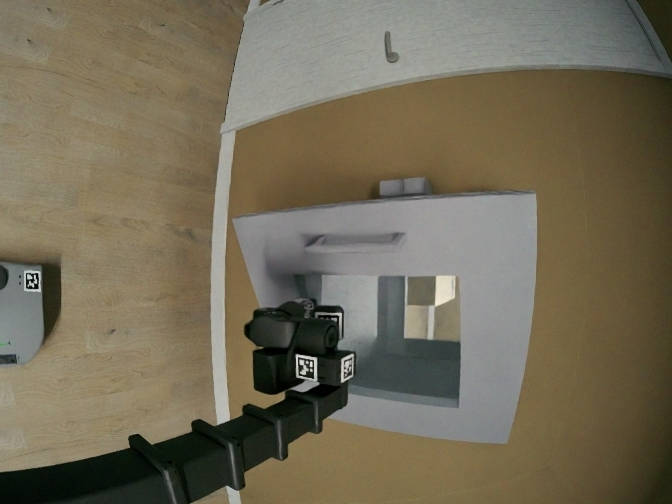

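{"method": "execute_actions", "body": {"actions": [{"r1":{"base":{"translate_m":0.1},"joints":{"lift_m":0.78,"arm_m":0.25}}}], "cameras": []}}

{"method": "execute_actions", "body": {"actions": [{"r1":{"joints":{"arm_m":0.46},"contact_limits":{"arm_m":20}}}], "cameras": ["r1_nav_camera","r1_wrist_camera"]}}

Scene clock: 535.00 s.
r1.base_odometry: x=-1.577 y=-0.997 heading=-2.624 (m, m, rad; r1's odometry frame)
r1.turned_by_wheels: +0.000 (rad since the last result)
r1.turned_by_imu: +0.000 (rad since the last result)
r1.base_tilt: forward=+0.8 right=+0.9 (deg)
r1.lidar_m: 1.83 1.90 0.98 1.31 0.96 2.99 2.91 1.45 1.06 1.03 1.06 1.43
r1.head_depth_mm: 858 626 1121 1121 881 1381 - / 856 603 1380 1254 834 - 1316 / 855 579 - 1241 951 - 1347 / 843 557 627 1115 762 - 1340 / 843 538 585 624 709 1370 1339 / 842 526 580 806 1201 1371 1339 / 847 918 1000 1098 1214 1361 1331
r1.base_status: done
r1.joint_positions: lift_m=+0.781 arm_m=+0.250 wrist_yaw_rad=-0.003 wrist_pitch_rad=-0.335 wrist_roll_rad=+0.004 gripper_m=+0.000 head_pan_rad=-1.563 head_tilt_rad=-0.494
r1.joint_status: all done
r1.motor_effort: left_wheel=-2(4) right_wheel=+2(8) lift_m=+15(12) arm_m=+3(6) wrist_yaw_rad=+3(7) wrist_pitch_rad=+5(6) wrist_roll_rad=-2(2) gripper_m=-3(2) head_pan_rad=-3(3) head_tilt_rad=-2(2) (%)
r1.hand_pose: x=-0.0222 y=-0.6287 z=+0.8124 quat_wxyz=(+0.696, +0.117, -0.698, -0.119) (m; r1's base frame)
r1.wrist_depth_mm: 105 112 121 814 828 680 454 / 114 120 130 622 676 596 449 / 122 128 140 424 438 230 237 / 130 139 153 178 193 215 253 / 139 151 166 179 213 248 291 / 153 164 182 - 248 770 785 / 814 182 209 237 893 894 864
r2.base_odometry: x=+0.000 y=+0.000 heading=+0.000 (m, m, rad; r2's odometry frame)
r2.turned_by_wheels: +0.000 (rad since the last result)
r2.turned_by_imu: -0.001 (rad since the last result)
r2.base_tilt: forward=-0.2 right=+1.0 (deg)
r2.lidar_m: 1.31 1.31 1.47 2.39 3.48 1.71 3.40 1.78 0.95 0.79 0.79 0.89
r2.head_depth_mm: 2698 2963 3165 3355 2573 1850 1457 / 1993 2128 1689 2508 2464 1853 1462 / 1621 1671 1265 1359 2133 1843 1454 / 1341 1389 1282 1378 1633 1713 1482 / 1152 1199 1256 1310 1369 1449 1437 / 1001 1041 1077 1126 1172 1221 1271 / 888 920 947 987 1021 1048 1095
r2.base_status: not commanded
r2.joint_positions: lift_m=+0.307 arm_m=-0.002 wrist_yaw_rad=+2.904 wrist_pitch_rad=-0.612 wrist_roll_rad=-0.001 gripper_m=+0.037 head_pan_rad=-2.293 head_tilt_rad=-0.297
r2.joint_status: not commanded
r2.motor_effort: left_wheel=+0(1) right_wheel=-1(1) lift_m=+24(24) arm_m=+1(1) wrist_yaw_rad=+0(0) wrist_pitch_rad=+4(3) wrist_roll_rad=+0(0) gripper_m=+0(0) head_pan_rad=-2(2) head_tilt_rad=-1(1) (%)
r2.hand_pose: x=+0.0249 y=+0.0478 z=+0.2790 quat_wxyz=(+0.292, +0.694, +0.132, +0.645) (m; r2's base frame)
r2.wrist_depth_mm: - - - - - - - / 751 808 783 807 820 833 861 / 639 - 657 662 673 667 715 / 546 - 570 575 568 573 581 / 478 492 - 481 493 497 505 / - - - 431 442 433 442 / - - - 385 391 396 398
pictures: none
No camera images: the call's "cameras" was empty. Leave "cameras" out to get every camera's image.

Scene clock: 537.97 s.
r1.base_odometry: x=-1.577 y=-0.997 heading=-2.624 (m, m, rad; r1's odometry frame)
r1.turned_by_wheels: +0.000 (rad since the last result)
r1.turned_by_imu: -0.003 (rad since the last result)
r1.base_tilt: forward=+0.8 right=+0.9 (deg)
r1.lidar_m: 1.83 1.89 0.97 1.29 0.96 3.01 2.91 1.46 1.06 1.03 1.06 1.43
r1.head_depth_mm: 862 703 1111 916 937 1380 - / 858 701 1404 1252 918 - 1328 / 857 700 - 1319 - 1384 1345 / 847 697 3194 1271 1266 1380 1343 / 844 695 750 833 922 1378 1342 / 842 702 776 843 1202 1373 1334 / 847 917 999 1093 1217 1361 1336
r1.base_status: not commanded
r1.joint_positions: lift_m=+0.781 arm_m=+0.398 wrist_yaw_rad=+0.007 wrist_pitch_rad=-0.341 wrist_roll_rad=+0.004 gripper_m=+0.000 head_pan_rad=-1.563 head_tilt_rad=-0.496
r1.joint_status: arm_m contact_stop (moved +0.149 of +0.210)
r1.on_its_own: arm_m is slack since a contact_stop, until your next command for it (your +0.460 is given up)
r1.motor_effort: left_wheel=+1(16) right_wheel=+0(3) lift_m=+15(15) arm_m=+0(21) wrist_yaw_rad=-6(11) wrist_pitch_rad=+6(21) wrist_roll_rad=-2(2) gripper_m=-3(4) head_pan_rad=-2(3) head_tilt_rad=-1(1) (%)
r1.contact_limits: arm_m 20 (drawing in: default 25, maximum 41; extending or still: default 33, maximum 55)
r1.hand_pose: x=-0.0199 y=-0.7768 z=+0.8109 quat_wxyz=(+0.696, +0.122, -0.697, -0.118) (m; r1's base frame)
r1.wrist_depth_mm: 129 128 155 693 - 644 452 / 139 139 152 681 645 600 460 / 152 151 157 443 428 419 407 / 167 167 170 176 173 172 172 / 188 185 184 176 183 184 182 / 220 207 208 - 203 206 206 / 657 239 237 236 235 234 235
r2.base_odometry: x=+0.000 y=+0.000 heading=+0.000 (m, m, rad; r2's odometry frame)
r2.turned_by_wheels: +0.000 (rad since the last result)
r2.turned_by_imu: -0.001 (rad since the last result)
r2.base_tilt: forward=+0.0 right=+0.9 (deg)
r2.lidar_m: 1.32 1.31 1.47 2.39 3.50 1.71 3.39 1.78 0.95 0.79 0.79 0.88
r2.head_depth_mm: 2653 2998 3165 3376 2554 1851 1458 / 2020 2128 1707 2459 2506 1851 1451 / 1614 1671 1268 1373 2064 1857 1472 / 1350 1389 1281 1378 1641 1704 1473 / 1147 1195 1247 1298 1380 1446 1433 / 1002 1038 1082 1124 1172 1222 1269 / 891 916 948 976 1020 1054 1092
r2.base_status: not commanded
r2.joint_positions: lift_m=+0.307 arm_m=-0.002 wrist_yaw_rad=+2.904 wrist_pitch_rad=-0.612 wrist_roll_rad=-0.001 gripper_m=+0.037 head_pan_rad=-2.293 head_tilt_rad=-0.297
r2.joint_status: not commanded
r2.motor_effort: left_wheel=+0(0) right_wheel=-2(1) lift_m=+24(24) arm_m=+1(1) wrist_yaw_rad=+0(0) wrist_pitch_rad=+3(4) wrist_roll_rad=+0(0) gripper_m=+0(0) head_pan_rad=-2(2) head_tilt_rad=-1(1) (%)
r2.hand_pose: x=+0.0249 y=+0.0478 z=+0.2790 quat_wxyz=(+0.292, +0.694, +0.132, +0.645) (m; r2's base frame)
r2.wrist_depth_mm: - - - - - - - / 725 787 799 809 804 817 842 / 653 - 640 667 653 674 677 / 549 - 548 577 562 583 588 / 478 495 - 495 503 501 507 / - - - 426 439 443 440 / - - - 389 389 402 400
pictures: r1_nav_camera (sideways: a quarter turn counterclockwise sets it upright), r1_wrist_camera
camera_calibration (this result's frames):
r1_nav_camera: T_world_to_cam=[[0.0285097, -0.508611, 0.860524, -1.08753], [-0.998557, -0.05368, 0.0013554, 0.0516399], [0.0455035, -0.859321, -0.509408, 0.616913], [0, 0, 0, 1]] pos_world=[0.0544988, -0.0202312, 1.25004]
r1_wrist_camera: T_world_to_cam=[[-0.999564, -0.00176878, -0.0294882, 0.00435055], [0.0246675, 0.499256, -0.866103, 1.12612], [0.0162541, -0.866453, -0.498995, -0.106], [0, 0, 0, 1]] pos_world=[-0.021707, -0.65406, 0.922573]
Images, in order (width x height): r1_nav_camera 672x504, r1_wrist_camera 644x364.

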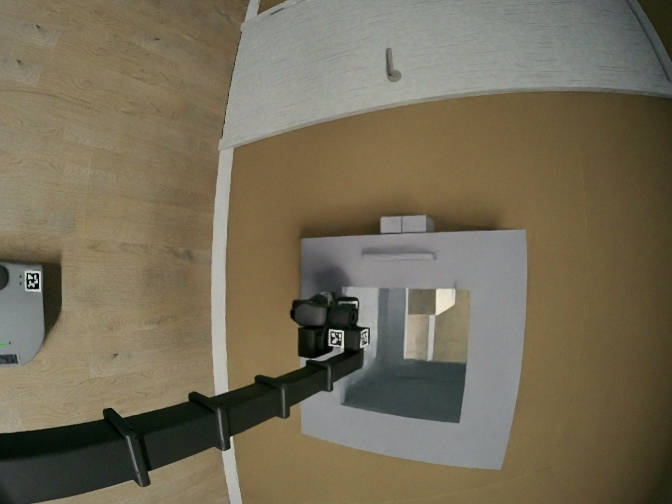

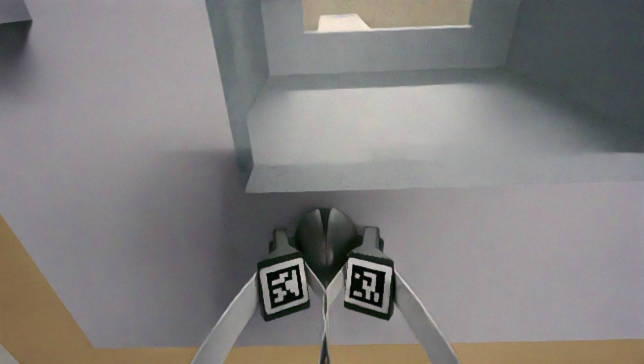

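{"method": "execute_actions", "body": {"actions": [{"r1":{"base":{"translate_m":0.08},"joints":{"arm_m":0.36}}}], "cameras": []}}

{"method": "execute_actions", "body": {"actions": [{"r1":{"joints":{"arm_m":0.45},"contact_limits":{"arm_m":22}}}], "cameras": []}}

Scene clock: 544.20 s.
r1.base_odometry: x=-1.647 y=-1.037 heading=-2.624 (m, m, rad; r1's odometry frame)
r1.turned_by_wheels: +0.000 (rad since the last result)
r1.turned_by_imu: -0.001 (rad since the last result)
r1.base_tilt: forward=+0.8 right=+0.9 (deg)
r1.lidar_m: 1.75 1.82 0.95 0.95 3.39 3.09 2.98 1.46 1.07 1.03 1.07 1.43
r1.head_depth_mm: 859 702 1332 1187 933 1381 - / 859 700 - 1245 918 - 1309 / 847 700 - 1247 - 1389 1348 / 843 698 750 838 - 1398 1348 / 843 701 776 832 1189 1374 1339 / 850 920 992 1100 1221 1369 1336 / 847 917 1001 1092 1214 1365 1336
r1.base_status: done
r1.joint_positions: lift_m=+0.781 arm_m=+0.360 wrist_yaw_rad=+0.002 wrist_pitch_rad=-0.340 wrist_roll_rad=+0.004 gripper_m=+0.000 head_pan_rad=-1.563 head_tilt_rad=-0.496
r1.joint_status: all done
r1.motor_effort: left_wheel=+0(6) right_wheel=+1(6) lift_m=+15(15) arm_m=-4(5) wrist_yaw_rad=-1(7) wrist_pitch_rad=+6(6) wrist_roll_rad=-2(2) gripper_m=-3(3) head_pan_rad=-3(2) head_tilt_rad=-1(2) (%)
r1.hand_pose: x=-0.0211 y=-0.7388 z=+0.8112 quat_wxyz=(+0.696, +0.120, -0.698, -0.120) (m; r1's base frame)
r1.wrist_depth_mm: 386 165 162 163 709 709 550 / 419 182 175 175 591 633 524 / 455 444 191 191 432 426 219 / 502 501 210 210 209 211 211 / 558 555 234 226 232 232 236 / 632 631 265 - 261 263 263 / 695 728 712 705 716 717 719
r2.base_odometry: x=+0.000 y=+0.000 heading=+0.000 (m, m, rad; r2's odometry frame)
r2.turned_by_wheels: +0.000 (rad since the last result)
r2.turned_by_imu: -0.001 (rad since the last result)
r2.base_tilt: forward=-0.1 right=+1.0 (deg)
r2.lidar_m: 1.31 1.31 1.47 2.38 3.49 1.70 3.40 1.79 0.95 0.79 0.79 0.88
r2.head_depth_mm: 2652 2949 3230 3366 2551 1852 1445 / 1991 2121 1714 2498 2476 1858 1472 / 1610 1666 1263 1358 2110 1872 1479 / 1347 1395 1291 1378 1630 1718 1474 / 1143 1203 1248 1315 1376 1433 1431 / 997 1040 1083 1124 1169 1225 1281 / 890 924 947 982 1017 1053 1106
r2.base_status: not commanded
r2.joint_positions: lift_m=+0.307 arm_m=-0.002 wrist_yaw_rad=+2.904 wrist_pitch_rad=-0.612 wrist_roll_rad=-0.001 gripper_m=+0.037 head_pan_rad=-2.293 head_tilt_rad=-0.297
r2.joint_status: not commanded
r2.motor_effort: left_wheel=+0(0) right_wheel=+0(1) lift_m=+24(24) arm_m=+1(0) wrist_yaw_rad=+0(0) wrist_pitch_rad=+4(3) wrist_roll_rad=+1(1) gripper_m=+0(0) head_pan_rad=-2(3) head_tilt_rad=-1(1) (%)
r2.hand_pose: x=+0.0249 y=+0.0478 z=+0.2790 quat_wxyz=(+0.292, +0.694, +0.132, +0.645) (m; r2's base frame)
r2.wrist_depth_mm: - - - - - - - / 746 803 788 806 807 822 842 / 638 - 653 651 675 678 671 / 554 - 554 568 562 582 574 / 480 492 - 491 503 503 499 / - - - 425 442 440 448 / - - - 391 395 396 394
pictures: none
No camera images: the call's "cameras" was empty. Leave "cameras" out to get every camera's image.

Scene clock: 546.10 s.
r1.base_odometry: x=-1.647 y=-1.037 heading=-2.624 (m, m, rad; r1's odometry frame)
r1.turned_by_wheels: +0.000 (rad since the last result)
r1.turned_by_imu: +0.014 (rad since the last result)
r1.base_tilt: forward=-0.5 right=-1.3 (deg)
r1.lidar_m: 1.75 1.82 0.95 1.04 3.38 3.07 2.98 1.45 1.07 1.03 1.08 1.46
r1.head_depth_mm: 902 751 1328 1246 965 1403 - / 902 752 - 1350 949 - 1360 / 901 749 3816 1443 1291 1393 1378 / 899 748 811 871 1297 1393 1382 / 898 747 802 873 1216 1388 1381 / 897 966 1044 1139 1247 1390 1392 / 893 962 1040 1137 1253 1379 1381
r1.base_status: not commanded
r1.joint_positions: lift_m=+0.781 arm_m=+0.448 wrist_yaw_rad=+0.012 wrist_pitch_rad=-0.476 wrist_roll_rad=+0.003 gripper_m=+0.000 head_pan_rad=-1.563 head_tilt_rad=-0.496
r1.joint_status: all done
r1.on_its_own: arm_m is at rest, and its effort (+19) is outside its rest range (-14 to +14); wrist_pitch_rad is at rest, and its effort (+47) is outside its rest range (-20 to +32)
r1.motor_effort: left_wheel=-1(10) right_wheel=+0(0) lift_m=+15(15) arm_m=+19(20) wrist_yaw_rad=-12(12) wrist_pitch_rad=+47(47) wrist_roll_rad=-1(2) gripper_m=-5(5) head_pan_rad=-2(3) head_tilt_rad=-1(2) (%)
r1.contact_limits: arm_m 22 (drawing in: default 25, maximum 41; extending or still: default 33, maximum 55)
r1.hand_pose: x=-0.0189 y=-0.8101 z=+0.7806 quat_wxyz=(+0.687, +0.171, -0.687, -0.163) (m; r1's base frame)
r1.wrist_depth_mm: 348 71 117 117 618 649 553 / 376 130 129 129 459 478 452 / 429 145 144 143 356 360 350 / 482 167 162 160 167 166 164 / 560 535 184 178 181 179 178 / 651 657 217 - 208 210 205 / 738 773 760 750 742 736 728
r2.base_odometry: x=+0.000 y=+0.000 heading=+0.000 (m, m, rad; r2's odometry frame)
r2.turned_by_wheels: +0.000 (rad since the last result)
r2.turned_by_imu: +0.000 (rad since the last result)
r2.base_tilt: forward=+0.0 right=+1.1 (deg)
r2.lidar_m: 1.31 1.31 1.47 2.39 3.50 1.70 3.40 1.78 0.95 0.79 0.79 0.88
r2.head_depth_mm: 2689 2962 3177 3395 2559 1854 1456 / 2002 2121 1722 2479 2449 1866 1459 / 1618 1679 1269 1361 2110 1851 1462 / 1348 1392 1277 1393 1645 1720 1465 / 1148 1197 1248 1301 1371 1449 1431 / 1000 1037 1077 1120 1168 1227 1275 / 892 917 949 978 1017 1054 1099
r2.base_status: not commanded
r2.joint_positions: lift_m=+0.307 arm_m=-0.002 wrist_yaw_rad=+2.904 wrist_pitch_rad=-0.612 wrist_roll_rad=-0.001 gripper_m=+0.037 head_pan_rad=-2.293 head_tilt_rad=-0.297
r2.joint_status: not commanded
r2.motor_effort: left_wheel=+0(0) right_wheel=+0(0) lift_m=+24(24) arm_m=+0(1) wrist_yaw_rad=+0(0) wrist_pitch_rad=+3(4) wrist_roll_rad=+0(1) gripper_m=+0(1) head_pan_rad=-3(2) head_tilt_rad=-1(1) (%)
r2.hand_pose: x=+0.0249 y=+0.0478 z=+0.2790 quat_wxyz=(+0.292, +0.694, +0.132, +0.645) (m; r2's base frame)
r2.wrist_depth_mm: - - - - - - - / 739 815 797 772 808 807 831 / 638 - 651 644 665 677 693 / 535 - 562 560 574 564 580 / 476 492 - 486 502 500 494 / - - - 416 446 436 444 / - - - 387 395 394 401
pictures: none
No camera images: the call's "cameras" was empty. Leave "cameras" out to get every camera's image.

Tilting; retract.

{"method": "execute_actions", "body": {"actions": [{"r1":{"joints":{"arm_m":0.0,"head_pan_rad":-2.2,"head_tilt_rad":-0.3}}}], "cameras": ["r1_head_camera","r1_nav_camera","r2_head_camera"]}}

Scene clock: 553.83 s.
r1.base_odometry: x=-1.647 y=-1.037 heading=-2.624 (m, m, rad; r1's odometry frame)
r1.turned_by_wheels: +0.000 (rad since the last result)
r1.turned_by_imu: -0.019 (rad since the last result)
r1.base_tilt: forward=+0.8 right=+0.9 (deg)
r1.lidar_m: 1.75 1.81 0.95 0.95 3.38 3.09 2.99 1.46 1.07 1.03 1.07 1.43
r1.head_depth_mm: 1471 1574 1691 1828 1972 1997 1579 / 1334 1418 1508 1621 1731 1838 1578 / 1228 1296 1365 1458 1557 1674 1577 / 1132 1188 1257 1322 1409 1497 1523 / 1047 1100 882 919 973 1351 1427 / 980 1023 814 1085 945 965 1321 / 915 955 754 1352 1213 865 1208
r1.base_status: not commanded
r1.joint_positions: lift_m=+0.781 arm_m=+0.003 wrist_yaw_rad=+0.000 wrist_pitch_rad=-0.340 wrist_roll_rad=+0.003 gripper_m=+0.000 head_pan_rad=-2.193 head_tilt_rad=-0.309
r1.joint_status: all done
joint sent to its limit — the command would take r1.arm_m past its lower limit, so that joint was sent only as far as its limit.
r1.motor_effort: left_wheel=+0(6) right_wheel=+2(11) lift_m=+16(16) arm_m=-4(17) wrist_yaw_rad=+0(11) wrist_pitch_rad=+6(46) wrist_roll_rad=-1(2) gripper_m=-2(5) head_pan_rad=-3(24) head_tilt_rad=+3(16) (%)
r1.hand_pose: x=-0.0214 y=-0.3814 z=+0.8112 quat_wxyz=(+0.696, +0.120, -0.698, -0.120) (m; r1's base frame)
r1.wrist_depth_mm: 711 706 710 495 - 773 492 / 743 771 789 533 534 542 536 / 815 857 855 573 851 850 850 / 904 929 957 928 935 948 971 / - - - 989 - - - / - - - - - - - / - - - - - 973 996
r2.base_odometry: x=+0.000 y=+0.000 heading=+0.000 (m, m, rad; r2's odometry frame)
r2.turned_by_wheels: +0.000 (rad since the last result)
r2.turned_by_imu: -0.002 (rad since the last result)
r2.base_tilt: forward=-0.1 right=+1.1 (deg)
r2.lidar_m: 1.32 1.31 1.47 2.38 3.49 1.71 3.40 1.78 0.95 0.79 0.79 0.89
r2.head_depth_mm: 2649 2953 3120 3372 2537 1842 1450 / 2011 2119 1708 2498 2497 1857 1473 / 1611 1673 1263 1369 2103 1876 1464 / 1343 1381 1291 1377 1626 1713 1471 / 1145 1188 1241 1308 1374 1446 1432 / 1002 1038 1080 1126 1166 1218 1278 / 889 918 947 981 1020 1054 1099
r2.base_status: not commanded
r2.joint_positions: lift_m=+0.307 arm_m=-0.002 wrist_yaw_rad=+2.904 wrist_pitch_rad=-0.612 wrist_roll_rad=-0.001 gripper_m=+0.037 head_pan_rad=-2.293 head_tilt_rad=-0.297
r2.joint_status: not commanded
r2.motor_effort: left_wheel=+0(0) right_wheel=-1(1) lift_m=+24(24) arm_m=+1(1) wrist_yaw_rad=+0(1) wrist_pitch_rad=+4(3) wrist_roll_rad=+0(0) gripper_m=+0(0) head_pan_rad=-2(3) head_tilt_rad=-1(1) (%)
r2.hand_pose: x=+0.0249 y=+0.0478 z=+0.2790 quat_wxyz=(+0.292, +0.694, +0.132, +0.645) (m; r2's base frame)
r2.wrist_depth_mm: - - - - - - - / 717 819 772 810 843 843 840 / 625 - 641 666 675 670 686 / 548 - 569 558 572 577 589 / 482 489 - 486 490 500 511 / - - - 432 444 434 443 / - - - 393 394 395 400
pictures: r1_head_camera (sideways: a quarter turn clockwise sets it upright), r1_nav_camera (sideways: a quarter turn counterclockwise sets it upright), r2_head_camera (sideways: a quarter turn clockwise sets it upright)
camera_calibration (this result's frames):
r1_head_camera: T_world_to_cam=[[0.151179, 0.232166, -0.960856, 1.27117], [0.800132, -0.599524, -0.0189686, 0.0215201], [-0.58046, -0.765944, -0.276399, 0.317775], [0, 0, 0, 1]] pos_world=[-0.024938, -0.0388241, 1.30966]
r1_nav_camera: T_world_to_cam=[[-0.178184, -0.290646, 0.940093, -1.19008], [-0.837898, 0.545737, 0.00991016, 0.0395211], [-0.515924, -0.785936, -0.340774, 0.400898], [0, 0, 0, 1]] pos_world=[0.0278948, -0.0523796, 1.25501]
r2_head_camera: T_world_to_cam=[[0.233519, 0.22642, -0.945623, 1.2505], [0.757468, -0.65214, 0.0309062, -0.036551], [-0.609681, -0.723496, -0.323793, 0.38745], [0, 0, 0, 1]] pos_world=[-0.0281095, -0.0266571, 1.30909]
Images, in order (width x height): r1_head_camera 896x504, r1_nav_camera 672x504, r2_head_camera 896x504.

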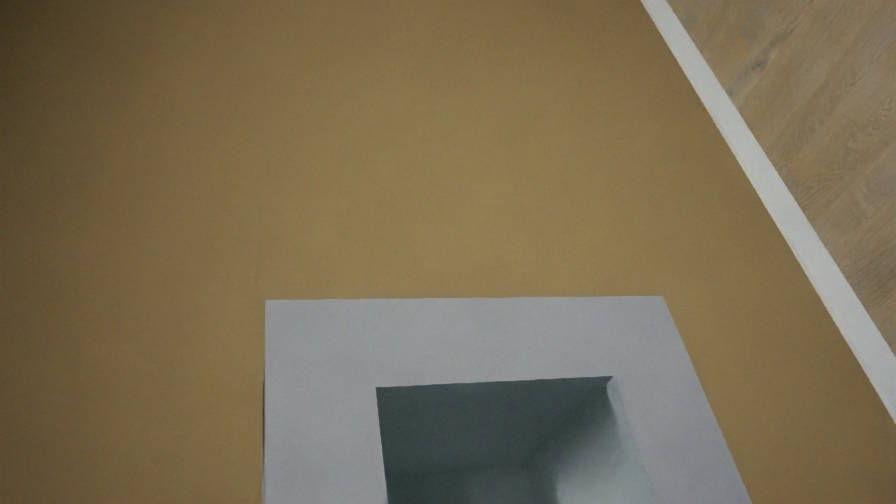

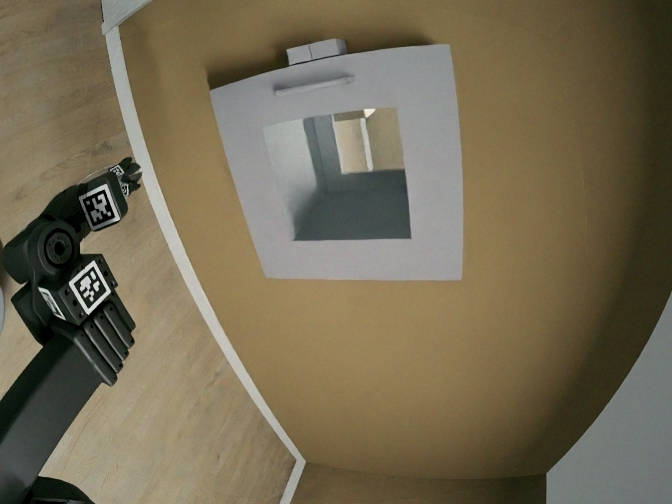

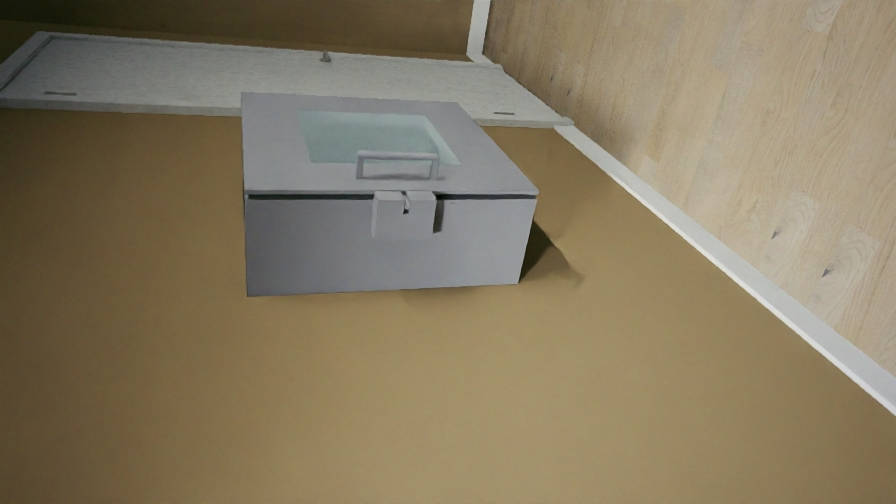

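{"method": "finished_scene", "body": {"scene": 2}}

The scene is finished: the task was done.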